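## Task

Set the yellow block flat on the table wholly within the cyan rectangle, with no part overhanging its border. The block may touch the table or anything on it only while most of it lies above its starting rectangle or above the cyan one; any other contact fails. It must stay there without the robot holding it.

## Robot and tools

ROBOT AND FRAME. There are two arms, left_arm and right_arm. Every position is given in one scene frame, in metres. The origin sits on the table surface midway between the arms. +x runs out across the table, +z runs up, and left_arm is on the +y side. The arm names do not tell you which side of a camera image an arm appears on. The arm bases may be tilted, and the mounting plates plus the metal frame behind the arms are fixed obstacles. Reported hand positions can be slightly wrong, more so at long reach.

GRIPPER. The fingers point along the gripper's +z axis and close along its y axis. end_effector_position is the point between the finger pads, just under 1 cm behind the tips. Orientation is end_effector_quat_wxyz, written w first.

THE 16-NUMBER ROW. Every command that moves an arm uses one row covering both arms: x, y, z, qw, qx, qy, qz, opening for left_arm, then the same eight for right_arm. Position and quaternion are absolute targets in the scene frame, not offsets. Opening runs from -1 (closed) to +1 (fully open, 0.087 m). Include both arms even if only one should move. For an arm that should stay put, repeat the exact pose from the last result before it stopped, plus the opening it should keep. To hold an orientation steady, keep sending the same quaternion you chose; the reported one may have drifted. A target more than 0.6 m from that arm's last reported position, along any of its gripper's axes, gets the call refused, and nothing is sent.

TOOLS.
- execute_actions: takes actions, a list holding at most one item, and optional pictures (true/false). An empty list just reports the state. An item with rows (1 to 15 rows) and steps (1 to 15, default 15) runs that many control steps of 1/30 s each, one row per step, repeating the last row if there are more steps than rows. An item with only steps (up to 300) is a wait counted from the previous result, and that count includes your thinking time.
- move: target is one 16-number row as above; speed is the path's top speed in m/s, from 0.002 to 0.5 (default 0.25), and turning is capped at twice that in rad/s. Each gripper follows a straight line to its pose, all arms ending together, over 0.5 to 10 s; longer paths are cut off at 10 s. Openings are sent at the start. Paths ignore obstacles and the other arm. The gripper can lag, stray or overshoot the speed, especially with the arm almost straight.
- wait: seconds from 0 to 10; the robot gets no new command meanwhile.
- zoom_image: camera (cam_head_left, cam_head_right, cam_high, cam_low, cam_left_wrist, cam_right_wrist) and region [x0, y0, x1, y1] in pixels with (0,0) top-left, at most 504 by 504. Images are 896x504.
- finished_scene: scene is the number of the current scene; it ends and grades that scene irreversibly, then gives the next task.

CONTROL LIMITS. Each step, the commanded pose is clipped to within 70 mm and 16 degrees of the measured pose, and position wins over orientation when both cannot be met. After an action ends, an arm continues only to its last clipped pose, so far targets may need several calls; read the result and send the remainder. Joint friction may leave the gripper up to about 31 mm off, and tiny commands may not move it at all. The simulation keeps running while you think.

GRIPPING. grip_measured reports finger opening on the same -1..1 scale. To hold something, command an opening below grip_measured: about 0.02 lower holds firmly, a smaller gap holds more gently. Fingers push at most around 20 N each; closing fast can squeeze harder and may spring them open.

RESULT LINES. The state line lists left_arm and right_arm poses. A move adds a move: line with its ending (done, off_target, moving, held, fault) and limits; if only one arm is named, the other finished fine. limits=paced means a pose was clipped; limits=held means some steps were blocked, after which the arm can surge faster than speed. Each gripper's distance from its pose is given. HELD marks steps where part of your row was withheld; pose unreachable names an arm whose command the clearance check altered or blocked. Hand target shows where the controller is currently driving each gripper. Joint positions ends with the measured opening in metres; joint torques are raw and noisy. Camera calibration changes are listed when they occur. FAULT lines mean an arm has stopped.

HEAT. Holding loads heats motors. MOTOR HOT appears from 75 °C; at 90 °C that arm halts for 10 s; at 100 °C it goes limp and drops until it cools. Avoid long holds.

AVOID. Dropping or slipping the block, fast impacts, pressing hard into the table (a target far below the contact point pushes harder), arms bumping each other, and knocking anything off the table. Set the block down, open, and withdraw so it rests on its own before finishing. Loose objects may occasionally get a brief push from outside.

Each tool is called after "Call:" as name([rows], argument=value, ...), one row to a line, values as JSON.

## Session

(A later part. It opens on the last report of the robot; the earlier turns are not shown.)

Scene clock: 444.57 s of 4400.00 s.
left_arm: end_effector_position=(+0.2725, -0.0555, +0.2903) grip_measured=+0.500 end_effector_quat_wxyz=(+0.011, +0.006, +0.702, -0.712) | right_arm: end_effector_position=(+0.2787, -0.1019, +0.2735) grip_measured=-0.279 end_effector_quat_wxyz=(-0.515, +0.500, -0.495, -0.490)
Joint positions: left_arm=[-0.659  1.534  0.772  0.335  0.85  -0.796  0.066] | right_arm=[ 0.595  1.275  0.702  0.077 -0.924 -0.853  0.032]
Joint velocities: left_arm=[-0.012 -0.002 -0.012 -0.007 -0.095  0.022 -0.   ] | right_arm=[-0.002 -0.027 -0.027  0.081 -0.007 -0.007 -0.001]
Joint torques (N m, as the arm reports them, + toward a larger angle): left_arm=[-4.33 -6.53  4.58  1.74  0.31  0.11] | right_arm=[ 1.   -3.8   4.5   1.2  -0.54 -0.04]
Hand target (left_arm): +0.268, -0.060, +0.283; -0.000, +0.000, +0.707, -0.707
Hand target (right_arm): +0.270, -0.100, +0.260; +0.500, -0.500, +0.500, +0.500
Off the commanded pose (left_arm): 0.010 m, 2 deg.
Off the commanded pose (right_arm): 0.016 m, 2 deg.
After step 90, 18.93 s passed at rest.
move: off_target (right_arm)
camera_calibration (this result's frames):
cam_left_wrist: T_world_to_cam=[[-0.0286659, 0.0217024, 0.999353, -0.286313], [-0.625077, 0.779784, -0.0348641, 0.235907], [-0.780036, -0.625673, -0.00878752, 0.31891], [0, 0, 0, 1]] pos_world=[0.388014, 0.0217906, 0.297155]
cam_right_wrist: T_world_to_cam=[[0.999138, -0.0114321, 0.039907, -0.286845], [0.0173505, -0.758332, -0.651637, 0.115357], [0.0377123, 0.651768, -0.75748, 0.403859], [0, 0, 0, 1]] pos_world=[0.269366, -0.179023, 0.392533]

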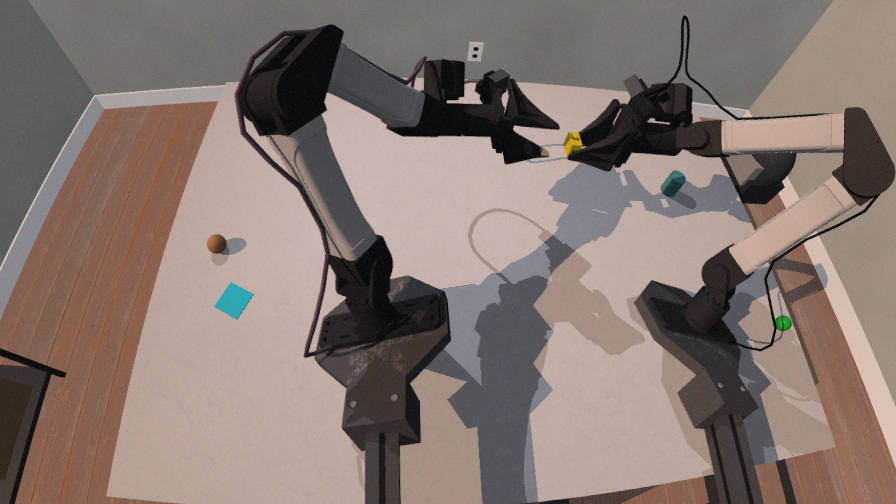

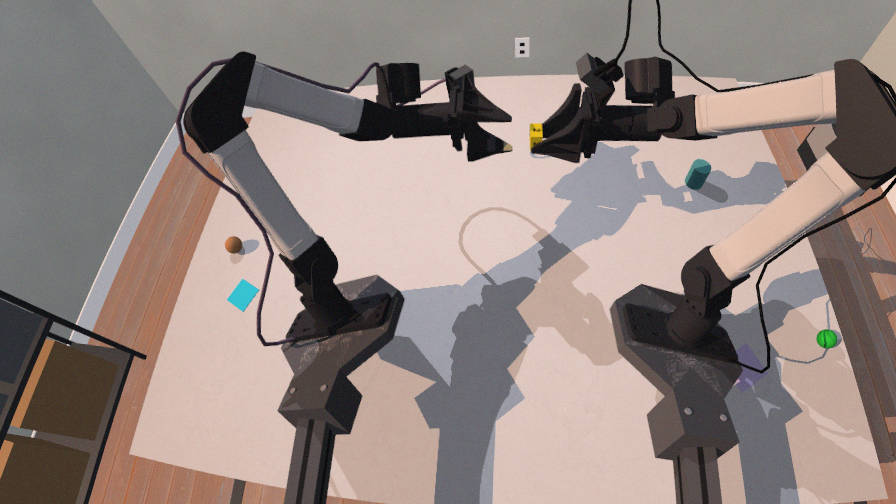

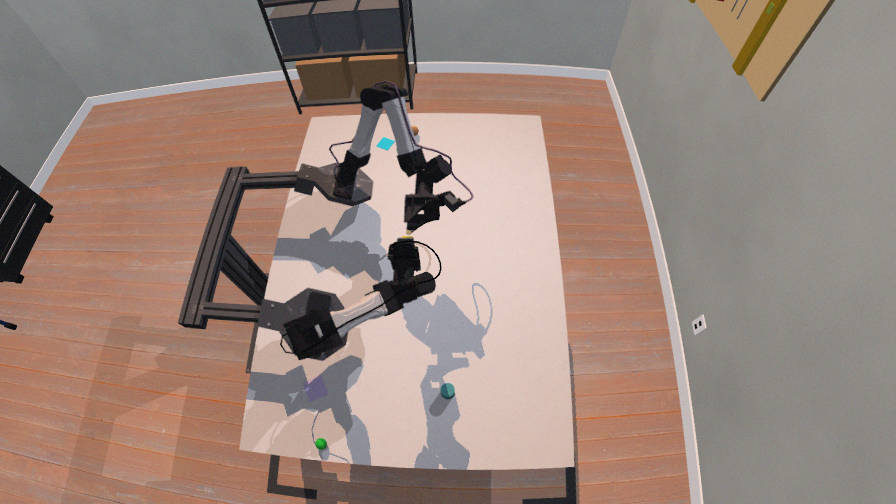

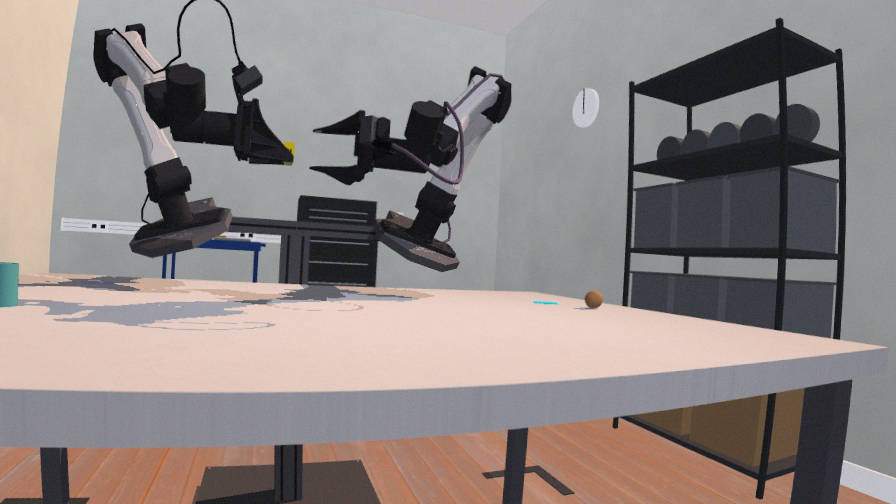

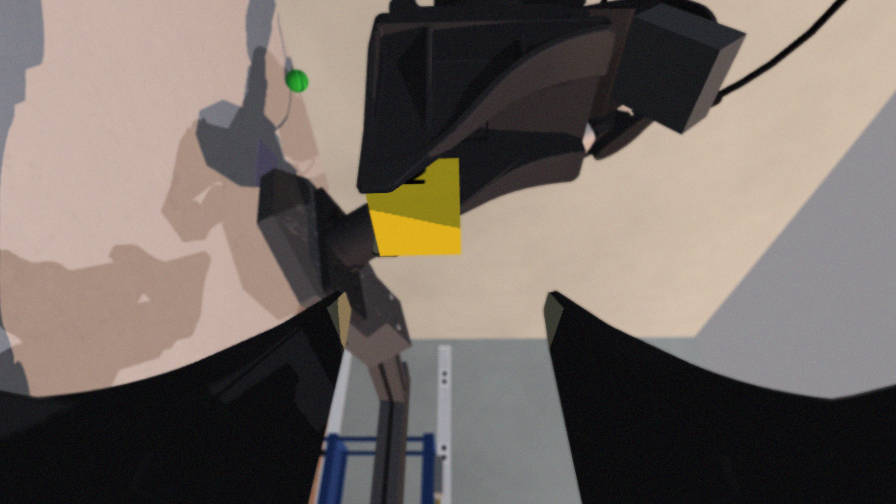

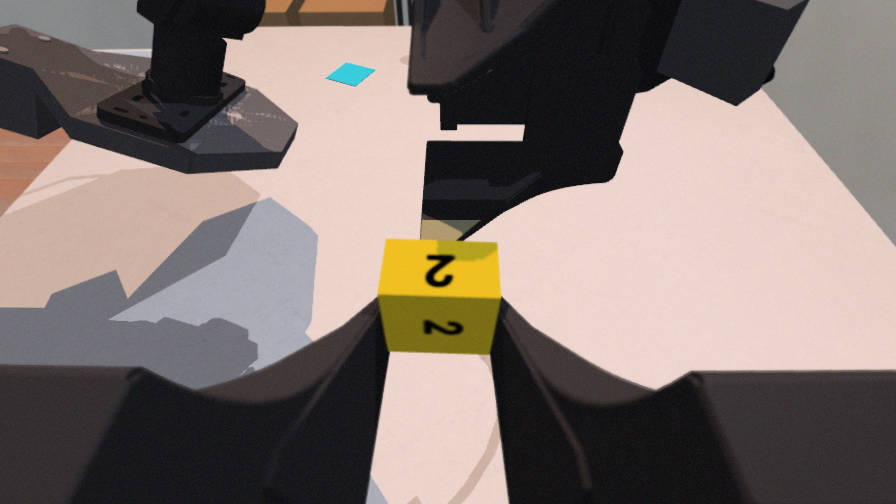

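Call:
execute_actions(actions=[])

Scene clock: 464.90 s of 4400.00 s.
left_arm: end_effector_position=(+0.2729, -0.0556, +0.2904) grip_measured=+0.500 end_effector_quat_wxyz=(+0.012, +0.005, +0.702, -0.712) | right_arm: end_effector_position=(+0.2787, -0.1019, +0.2735) grip_measured=-0.279 end_effector_quat_wxyz=(-0.515, +0.500, -0.495, -0.490)
Joint positions: left_arm=[-0.659  1.534  0.772  0.337  0.849 -0.797  0.066] | right_arm=[ 0.595  1.275  0.702  0.077 -0.924 -0.853  0.032]
Joint velocities: left_arm=[ 0.002 -0.017  0.002  0.066  0.022  0.007  0.001] | right_arm=[-0.022 -0.007 -0.012 -0.051  0.051  0.066 -0.   ]
Joint torques (N m, as the arm reports them, + toward a larger angle): left_arm=[-4.3  -6.5   4.58  1.73  0.32  0.11] | right_arm=[ 1.01 -3.8   4.5   1.2  -0.54 -0.04]
Hand target (left_arm): +0.268, -0.060, +0.283; -0.000, +0.000, +0.707, -0.707
Hand target (right_arm): +0.270, -0.100, +0.260; +0.500, -0.500, +0.500, +0.500
Off the commanded pose (left_arm): 0.010 m, 2 deg.
Off the commanded pose (right_arm): 0.016 m, 2 deg.
Steps of this call (steps 1 to 90: nothing new was sent; then 17.33 s passed at rest). Readings (end_effector_position):
1: left_arm (+0.2725, -0.0555, +0.2904) | right_arm (+0.2787, -0.1019, +0.2735)
2: left_arm (+0.2726, -0.0555, +0.2904) | right_arm (+0.2787, -0.1019, +0.2735)
4: left_arm (+0.2727, -0.0555, +0.2904) | right_arm (+0.2787, -0.1019, +0.2735)
8: left_arm (+0.2728, -0.0556, +0.2904) | right_arm (+0.2787, -0.1019, +0.2735)
90: the state above
camera_calibration (this result's frames):
cam_left_wrist: T_world_to_cam=[[-0.0289669, 0.0217909, 0.999343, -0.286326], [-0.626393, 0.778715, -0.0351367, 0.236588], [-0.778969, -0.626999, -0.00890732, 0.318848], [0, 0, 0, 1]] pos_world=[0.388276, 0.0219221, 0.297291]
cam_right_wrist: T_world_to_cam=[[0.999138, -0.0114321, 0.039907, -0.286845], [0.0173505, -0.758332, -0.651637, 0.115357], [0.0377123, 0.651768, -0.75748, 0.403859], [0, 0, 0, 1]] pos_world=[0.269366, -0.179023, 0.392533]

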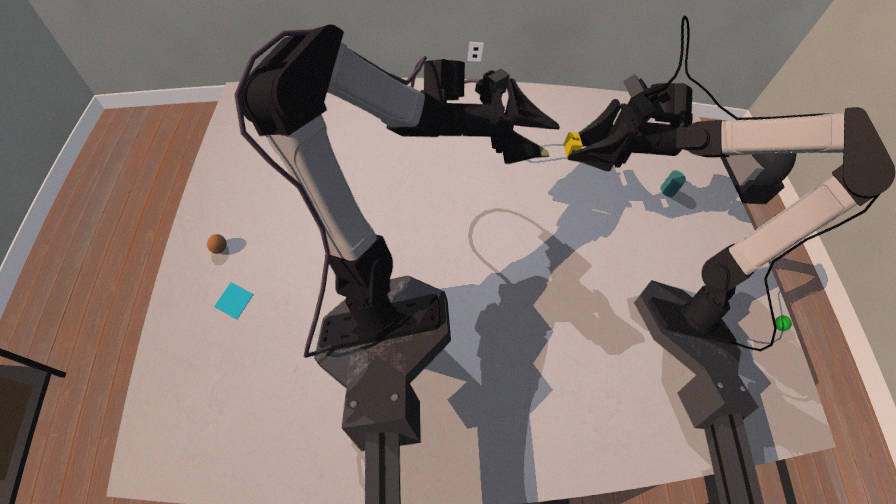

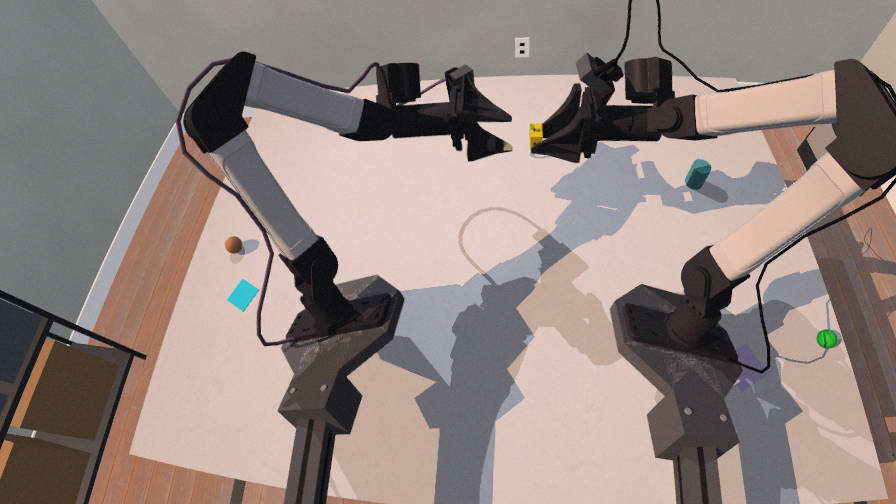

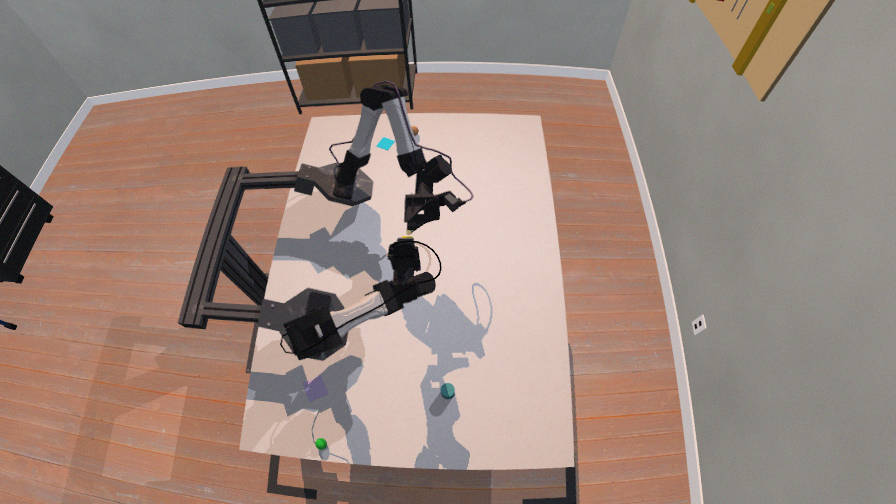

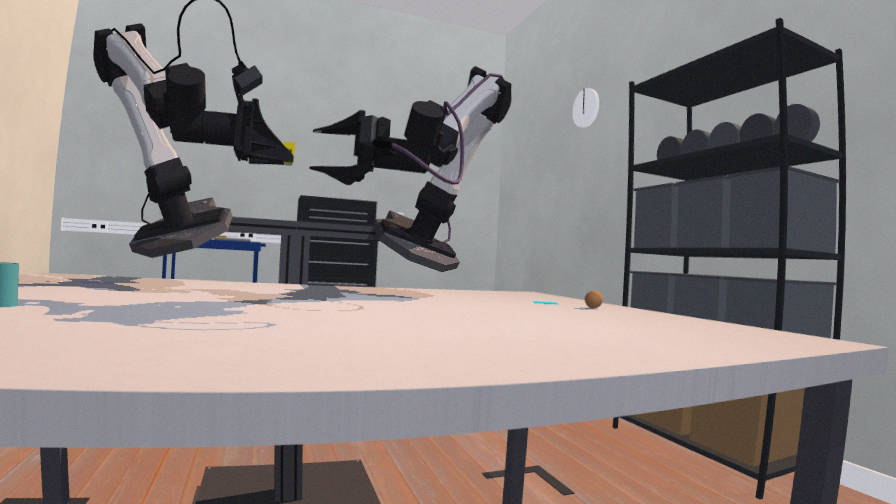

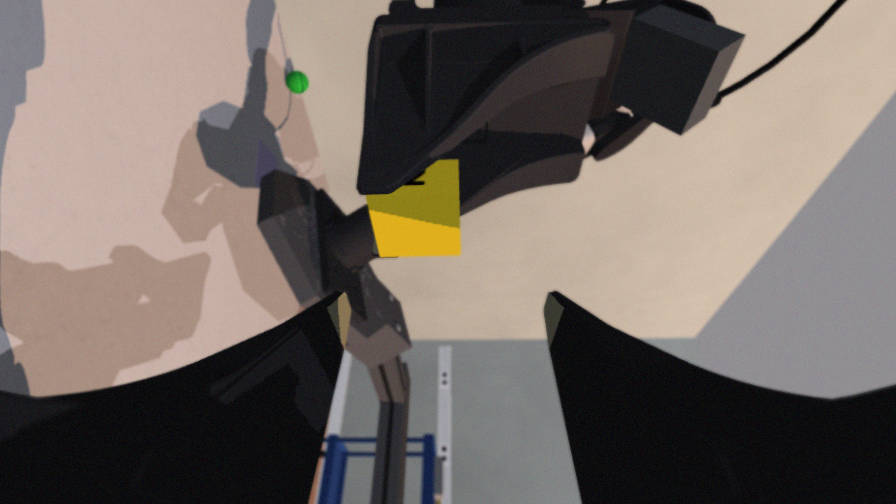

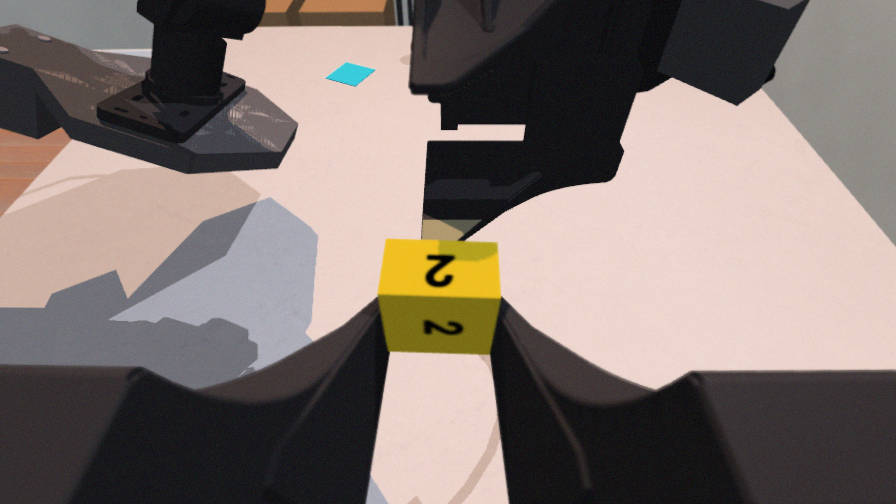

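Call:
move(target=[0.268,-0.06,0.268,0,0,0.707,-0.707,0.5,0.27,-0.10,0.26,0.5,-0.5,0.5,0.5,-0.305], speed=0.03)

Scene clock: 478.30 s of 4400.00 s.
left_arm: end_effector_position=(+0.2708, -0.0608, +0.2799) grip_measured=+0.500 end_effector_quat_wxyz=(+0.009, +0.005, +0.703, -0.711) | right_arm: end_effector_position=(+0.2787, -0.1019, +0.2735) grip_measured=-0.279 end_effector_quat_wxyz=(-0.515, +0.500, -0.495, -0.490)
Joint positions: left_arm=[-0.659  1.573  0.762  0.38   0.85  -0.797  0.066] | right_arm=[ 0.595  1.275  0.702  0.077 -0.924 -0.853  0.032]
Joint velocities: left_arm=[-0.012 -0.007  0.007 -0.007 -0.022 -0.051  0.   ] | right_arm=[ 0.032  0.002  0.002 -0.037 -0.037  0.007  0.001]
Joint torques (N m, as the arm reports them, + toward a larger angle): left_arm=[-2.23 -6.75  3.72  1.71  0.52  0.23] | right_arm=[ 1.   -3.8   4.5   1.2  -0.54 -0.03]
Hand target (left_arm): +0.268, -0.060, +0.268; -0.000, +0.000, +0.707, -0.707
Hand target (right_arm): +0.270, -0.100, +0.260; +0.500, -0.500, +0.500, +0.500
Off the commanded pose (left_arm): 0.012 m, 1 deg.
Off the commanded pose (right_arm): 0.016 m, 2 deg.
After step 90, 9.37 s passed at rest.
move: off_target (left_arm, right_arm)
camera_calibration (this result's frames):
cam_left_wrist: T_world_to_cam=[[-0.0237656, 0.0191416, 0.999534, -0.277396], [-0.623653, 0.781133, -0.0297875, 0.236931], [-0.78134, -0.624071, -0.00662637, 0.314032], [0, 0, 0, 1]] pos_world=[0.386536, 0.0162133, 0.286406]
cam_right_wrist: T_world_to_cam=[[0.999138, -0.0114321, 0.039907, -0.286845], [0.0173505, -0.758332, -0.651637, 0.115357], [0.0377123, 0.651768, -0.75748, 0.403859], [0, 0, 0, 1]] pos_world=[0.269366, -0.179023, 0.392533]

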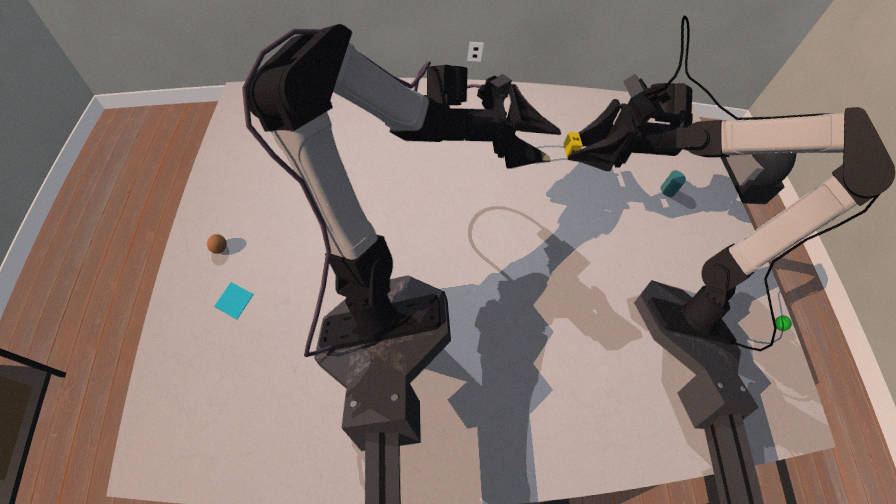

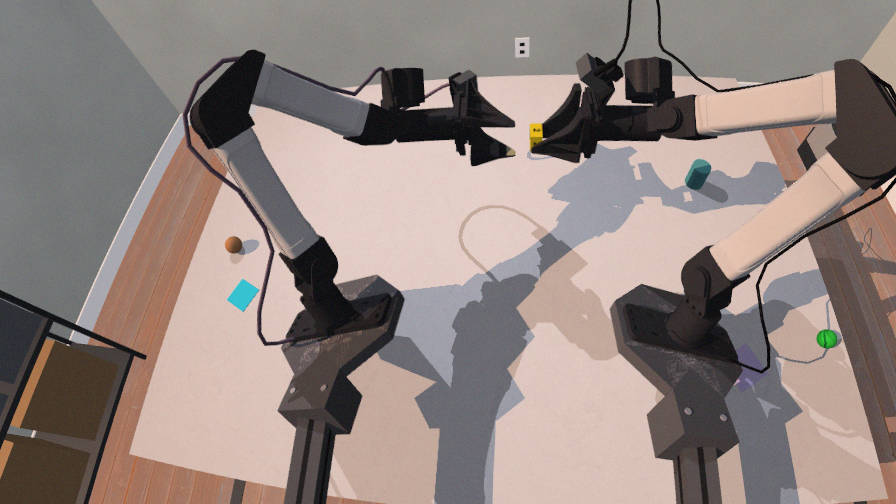

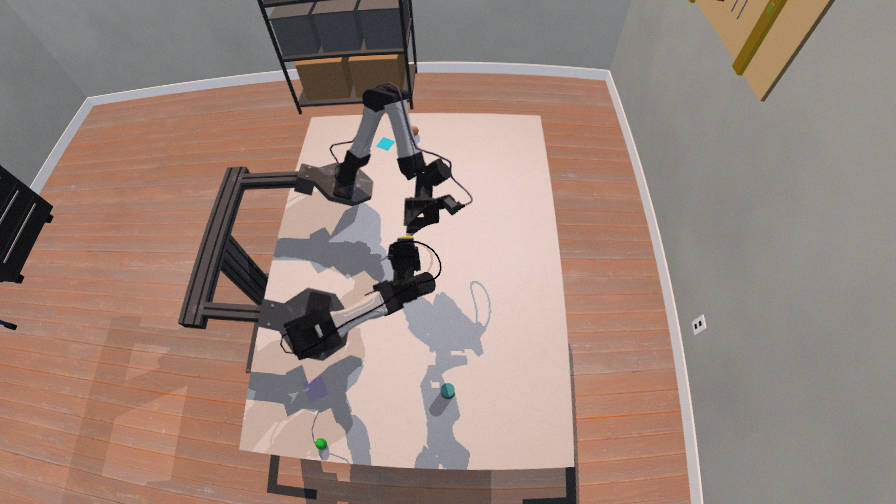

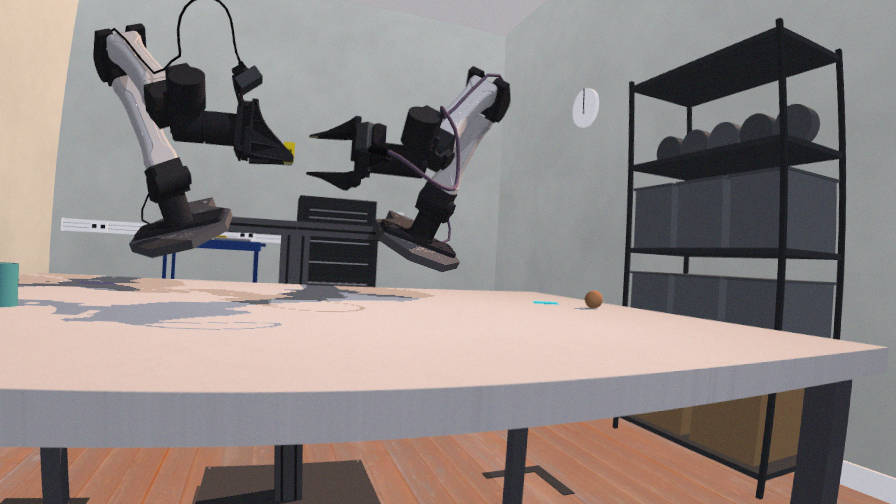

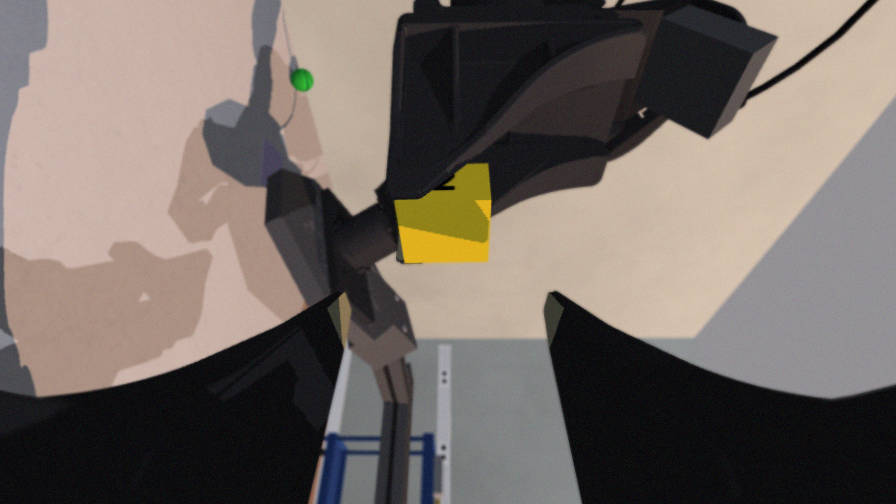

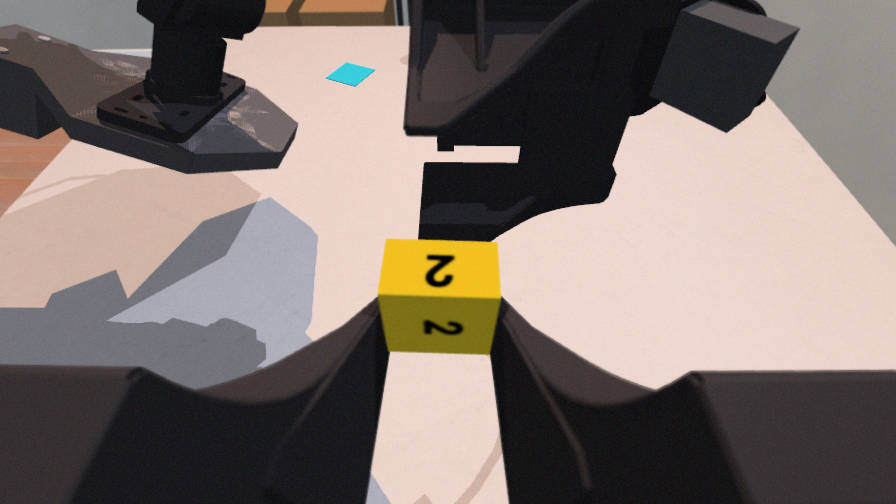

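Call:
move(target=[0.268,-0.088,0.268,0,0,0.707,-0.707,0.5,0.27,-0.10,0.26,0.5,-0.5,0.5,0.5,-0.305], speed=0.03)

Scene clock: 491.43 s of 4400.00 s.
left_arm: end_effector_position=(+0.2667, -0.0820, +0.2698) grip_measured=+0.500 end_effector_quat_wxyz=(+0.002, +0.003, +0.705, -0.709) | right_arm: end_effector_position=(+0.2787, -0.1019, +0.2735) grip_measured=-0.279 end_effector_quat_wxyz=(-0.515, +0.500, -0.495, -0.490)
Joint positions: left_arm=[-0.701  1.658  0.775  0.455  0.812 -0.823  0.066] | right_arm=[ 0.595  1.275  0.702  0.077 -0.924 -0.853  0.032]
Joint velocities: left_arm=[ 0.002 -0.002 -0.007  0.037  0.051  0.081  0.   ] | right_arm=[-0.007  0.012 -0.017  0.022 -0.037  0.037 -0.001]
Joint torques (N m, as the arm reports them, + toward a larger angle): left_arm=[-4.77 -7.05  5.86  1.73  0.33  0.12] | right_arm=[ 1.01 -3.8   4.5   1.2  -0.54 -0.04]
Hand target (left_arm): +0.268, -0.088, +0.268; -0.000, +0.000, +0.707, -0.707
Hand target (right_arm): +0.270, -0.100, +0.260; +0.500, -0.500, +0.500, +0.500
Off the commanded pose (left_arm): 0.006 m, 1 deg.
Off the commanded pose (right_arm): 0.016 m, 2 deg.
After step 90, 8.87 s passed at rest.
move: off_target (right_arm)
camera_calibration (this result's frames):
cam_left_wrist: T_world_to_cam=[[-0.0126328, 0.0119195, 0.999849, -0.270615], [-0.618471, 0.78562, -0.0171798, 0.246177], [-0.785706, -0.618594, -0.00255267, 0.298111], [0, 0, 0, 1]] pos_world=[0.383063, -0.00576615, 0.275565]
cam_right_wrist: T_world_to_cam=[[0.999138, -0.0114321, 0.039907, -0.286845], [0.0173505, -0.758332, -0.651637, 0.115357], [0.0377123, 0.651768, -0.75748, 0.403859], [0, 0, 0, 1]] pos_world=[0.269366, -0.179023, 0.392533]

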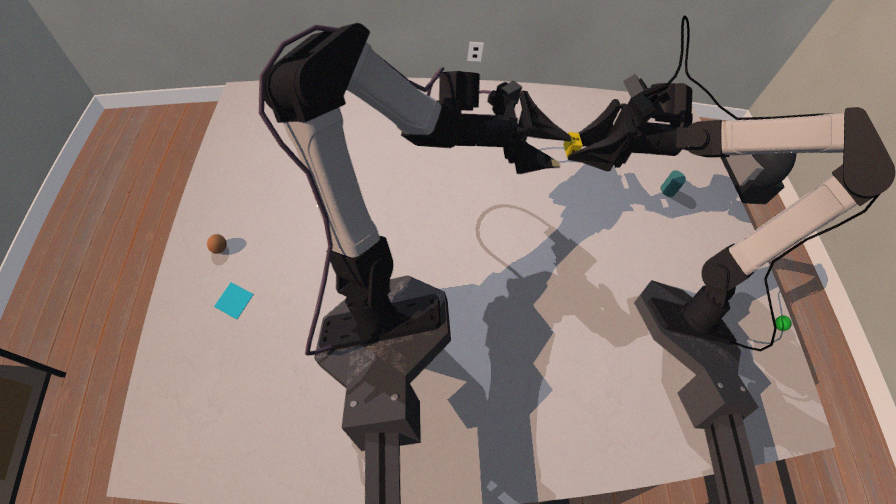

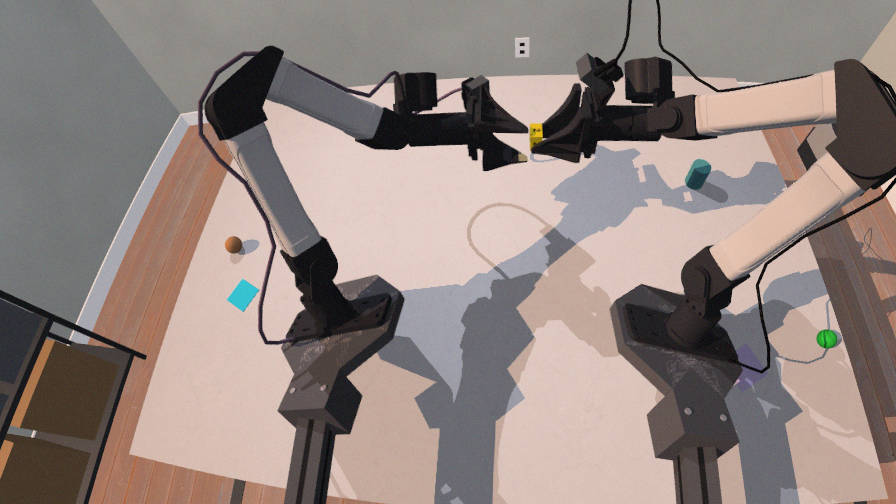

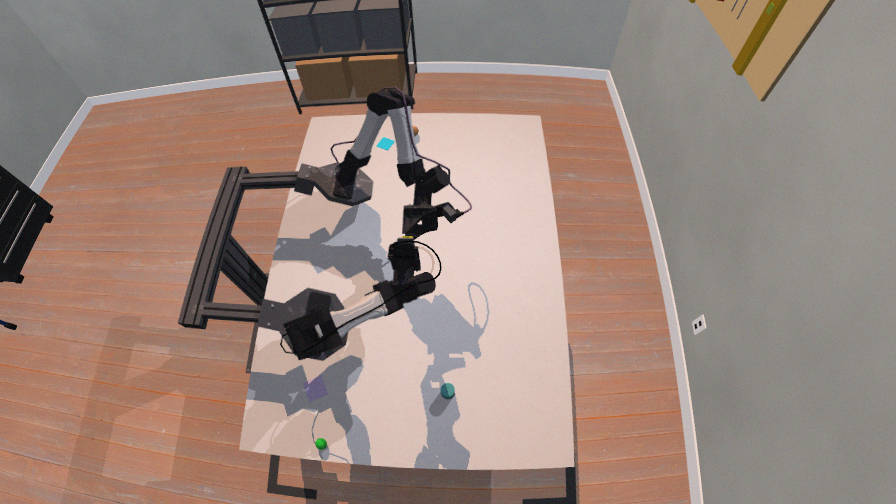

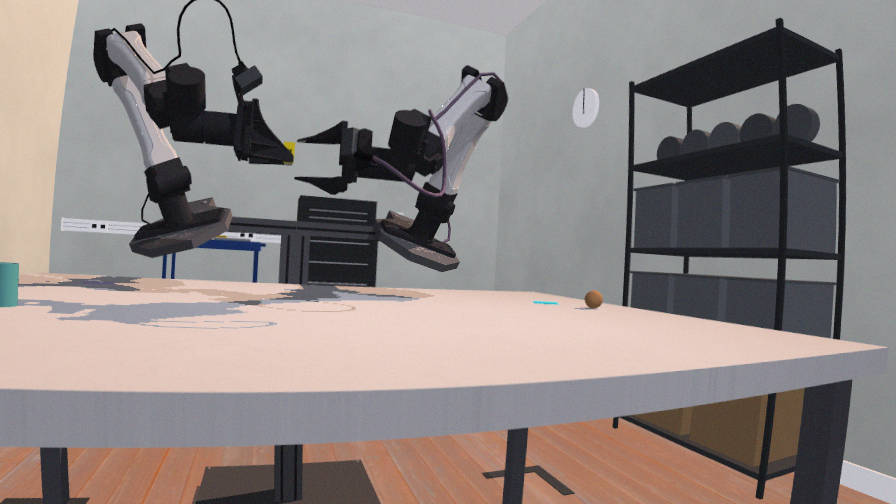

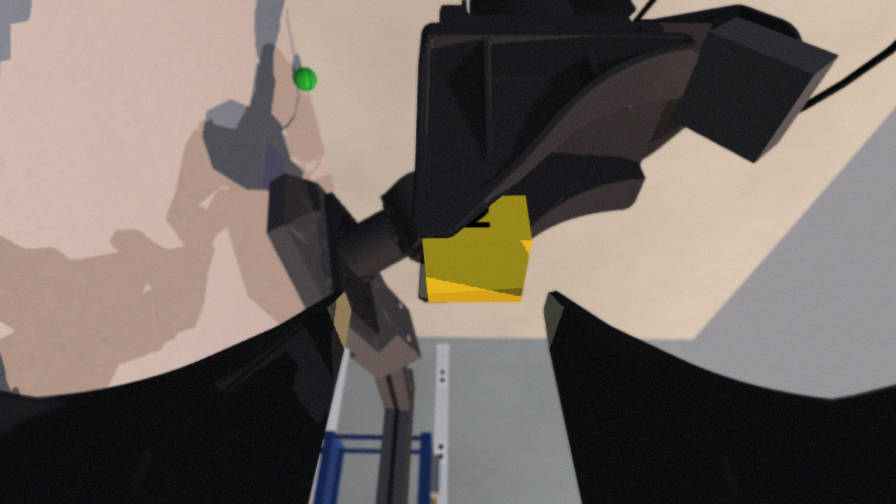

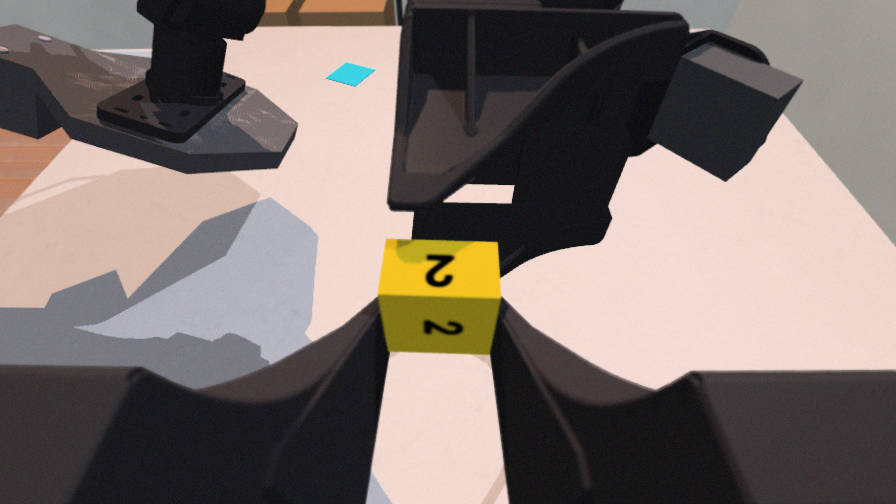

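Call:
move(target=[0.282,-0.088,0.286,0,0,0.707,-0.707,0.5,0.27,-0.10,0.26,0.5,-0.5,0.5,0.5,-0.305], speed=0.03)

Scene clock: 498.77 s of 4400.00 s.
left_arm: end_effector_position=(+0.2832, -0.0846, +0.2829) grip_measured=+0.500 end_effector_quat_wxyz=(+0.006, +0.001, +0.705, -0.709) | right_arm: end_effector_position=(+0.2786, -0.1019, +0.2736) grip_measured=-0.279 end_effector_quat_wxyz=(-0.515, +0.500, -0.495, -0.490)
Joint positions: left_arm=[-0.701  1.658  0.852  0.389  0.807 -0.827  0.066] | right_arm=[ 0.595  1.275  0.702  0.077 -0.925 -0.853  0.032]
Joint velocities: left_arm=[-0.002  0.012 -0.017 -0.037  0.007 -0.007 -0.001] | right_arm=[-0.007 -0.002 -0.007  0.081  0.022 -0.037  0.001]
Joint torques (N m, as the arm reports them, + toward a larger angle): left_arm=[-5.18 -9.62  6.04  1.52  0.31  0.11] | right_arm=[ 1.   -3.82  4.5   1.2  -0.53 -0.04]
Hand target (left_arm): +0.282, -0.088, +0.286; +0.000, -0.000, +0.707, -0.707
Hand target (right_arm): +0.270, -0.100, +0.260; +0.500, -0.500, +0.500, +0.500
Off the commanded pose (left_arm): 0.005 m, 1 deg.
Off the commanded pose (right_arm): 0.016 m, 2 deg.
After step 90, 3.37 s passed at rest.
move: off_target (right_arm)
camera_calibration (this result's frames):
cam_left_wrist: T_world_to_cam=[[-0.0156793, 0.0137897, 0.999782, -0.282439], [-0.624683, 0.780607, -0.0205634, 0.260944], [-0.780721, -0.624869, -0.00362516, 0.30784], [0, 0, 0, 1]] pos_world=[0.398916, -0.00744065, 0.288859]
cam_right_wrist: T_world_to_cam=[[0.999141, -0.0111841, 0.0399124, -0.286779], [0.0175528, -0.758146, -0.651849, 0.11542], [0.0375498, 0.651989, -0.757298, 0.403908], [0, 0, 0, 1]] pos_world=[0.26934, -0.179046, 0.392561]

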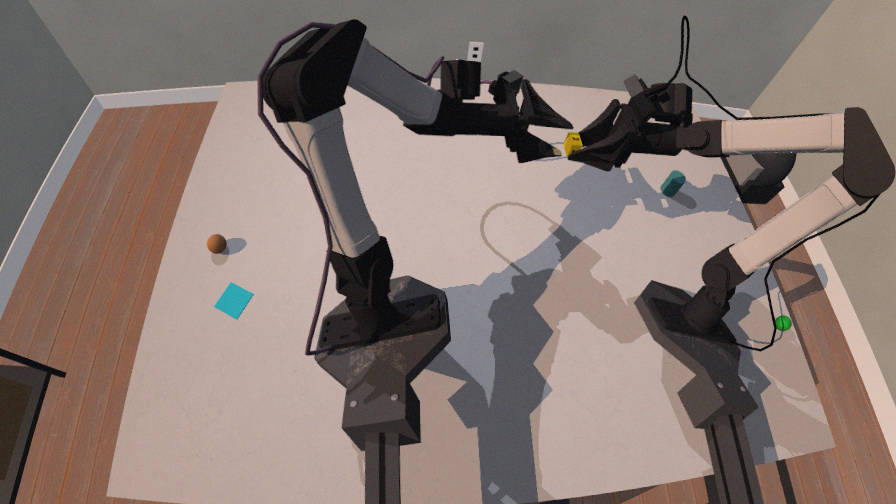

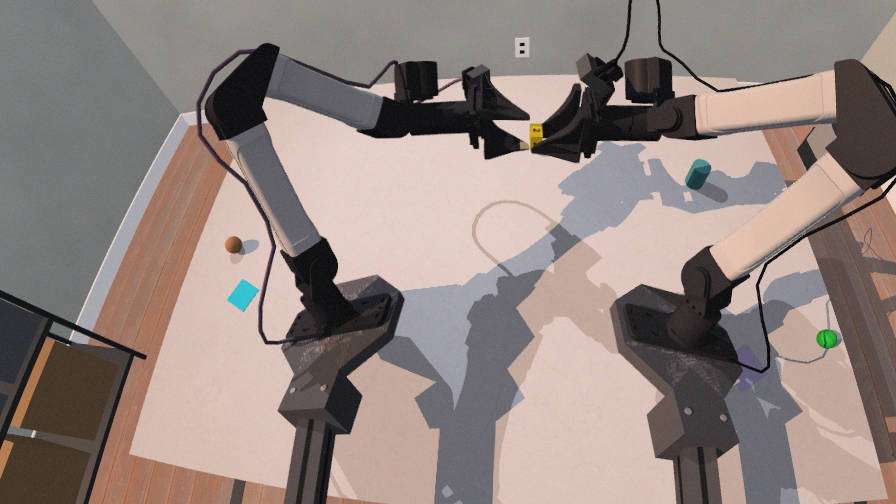

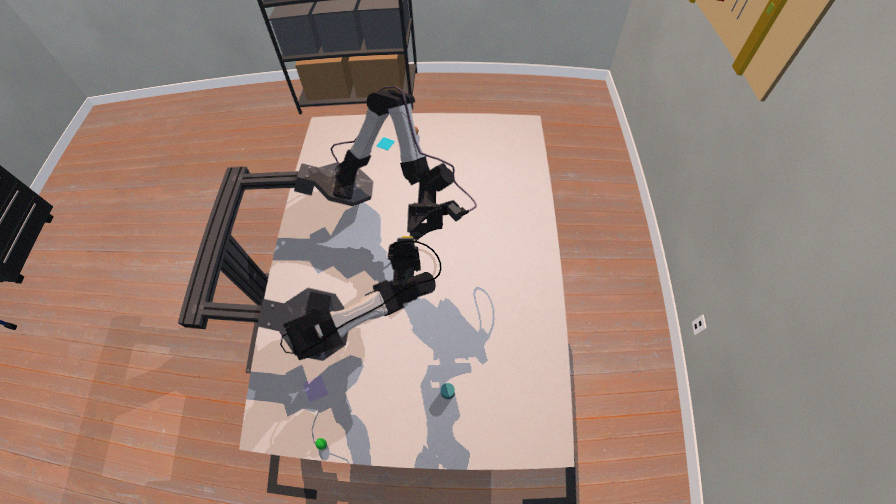

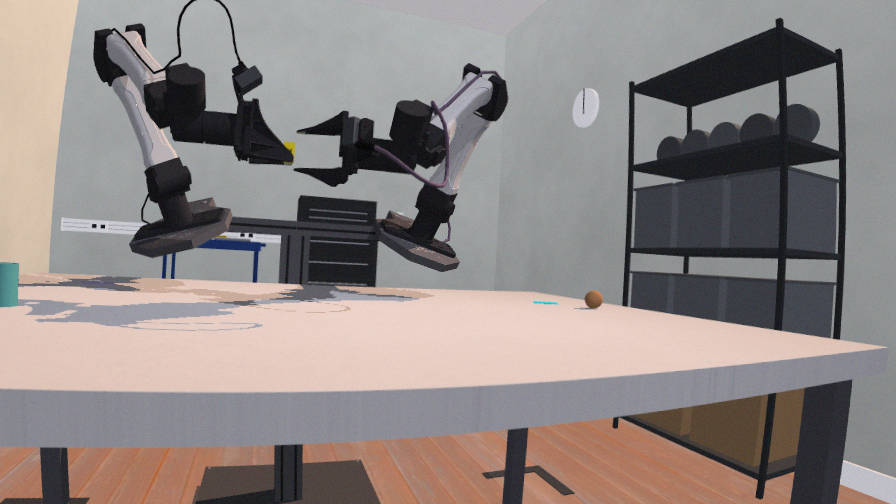

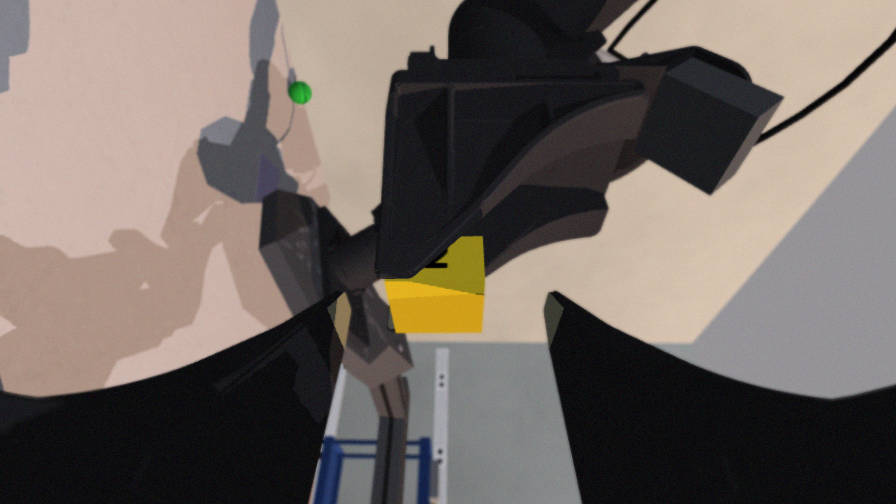

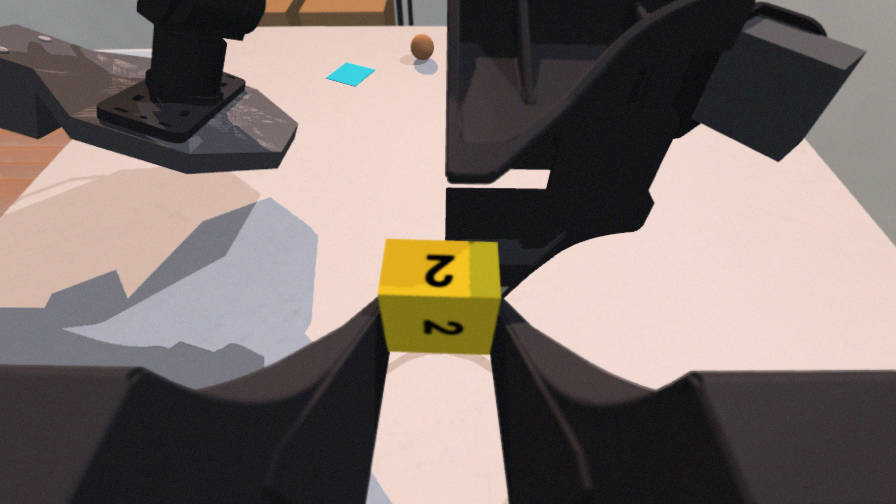

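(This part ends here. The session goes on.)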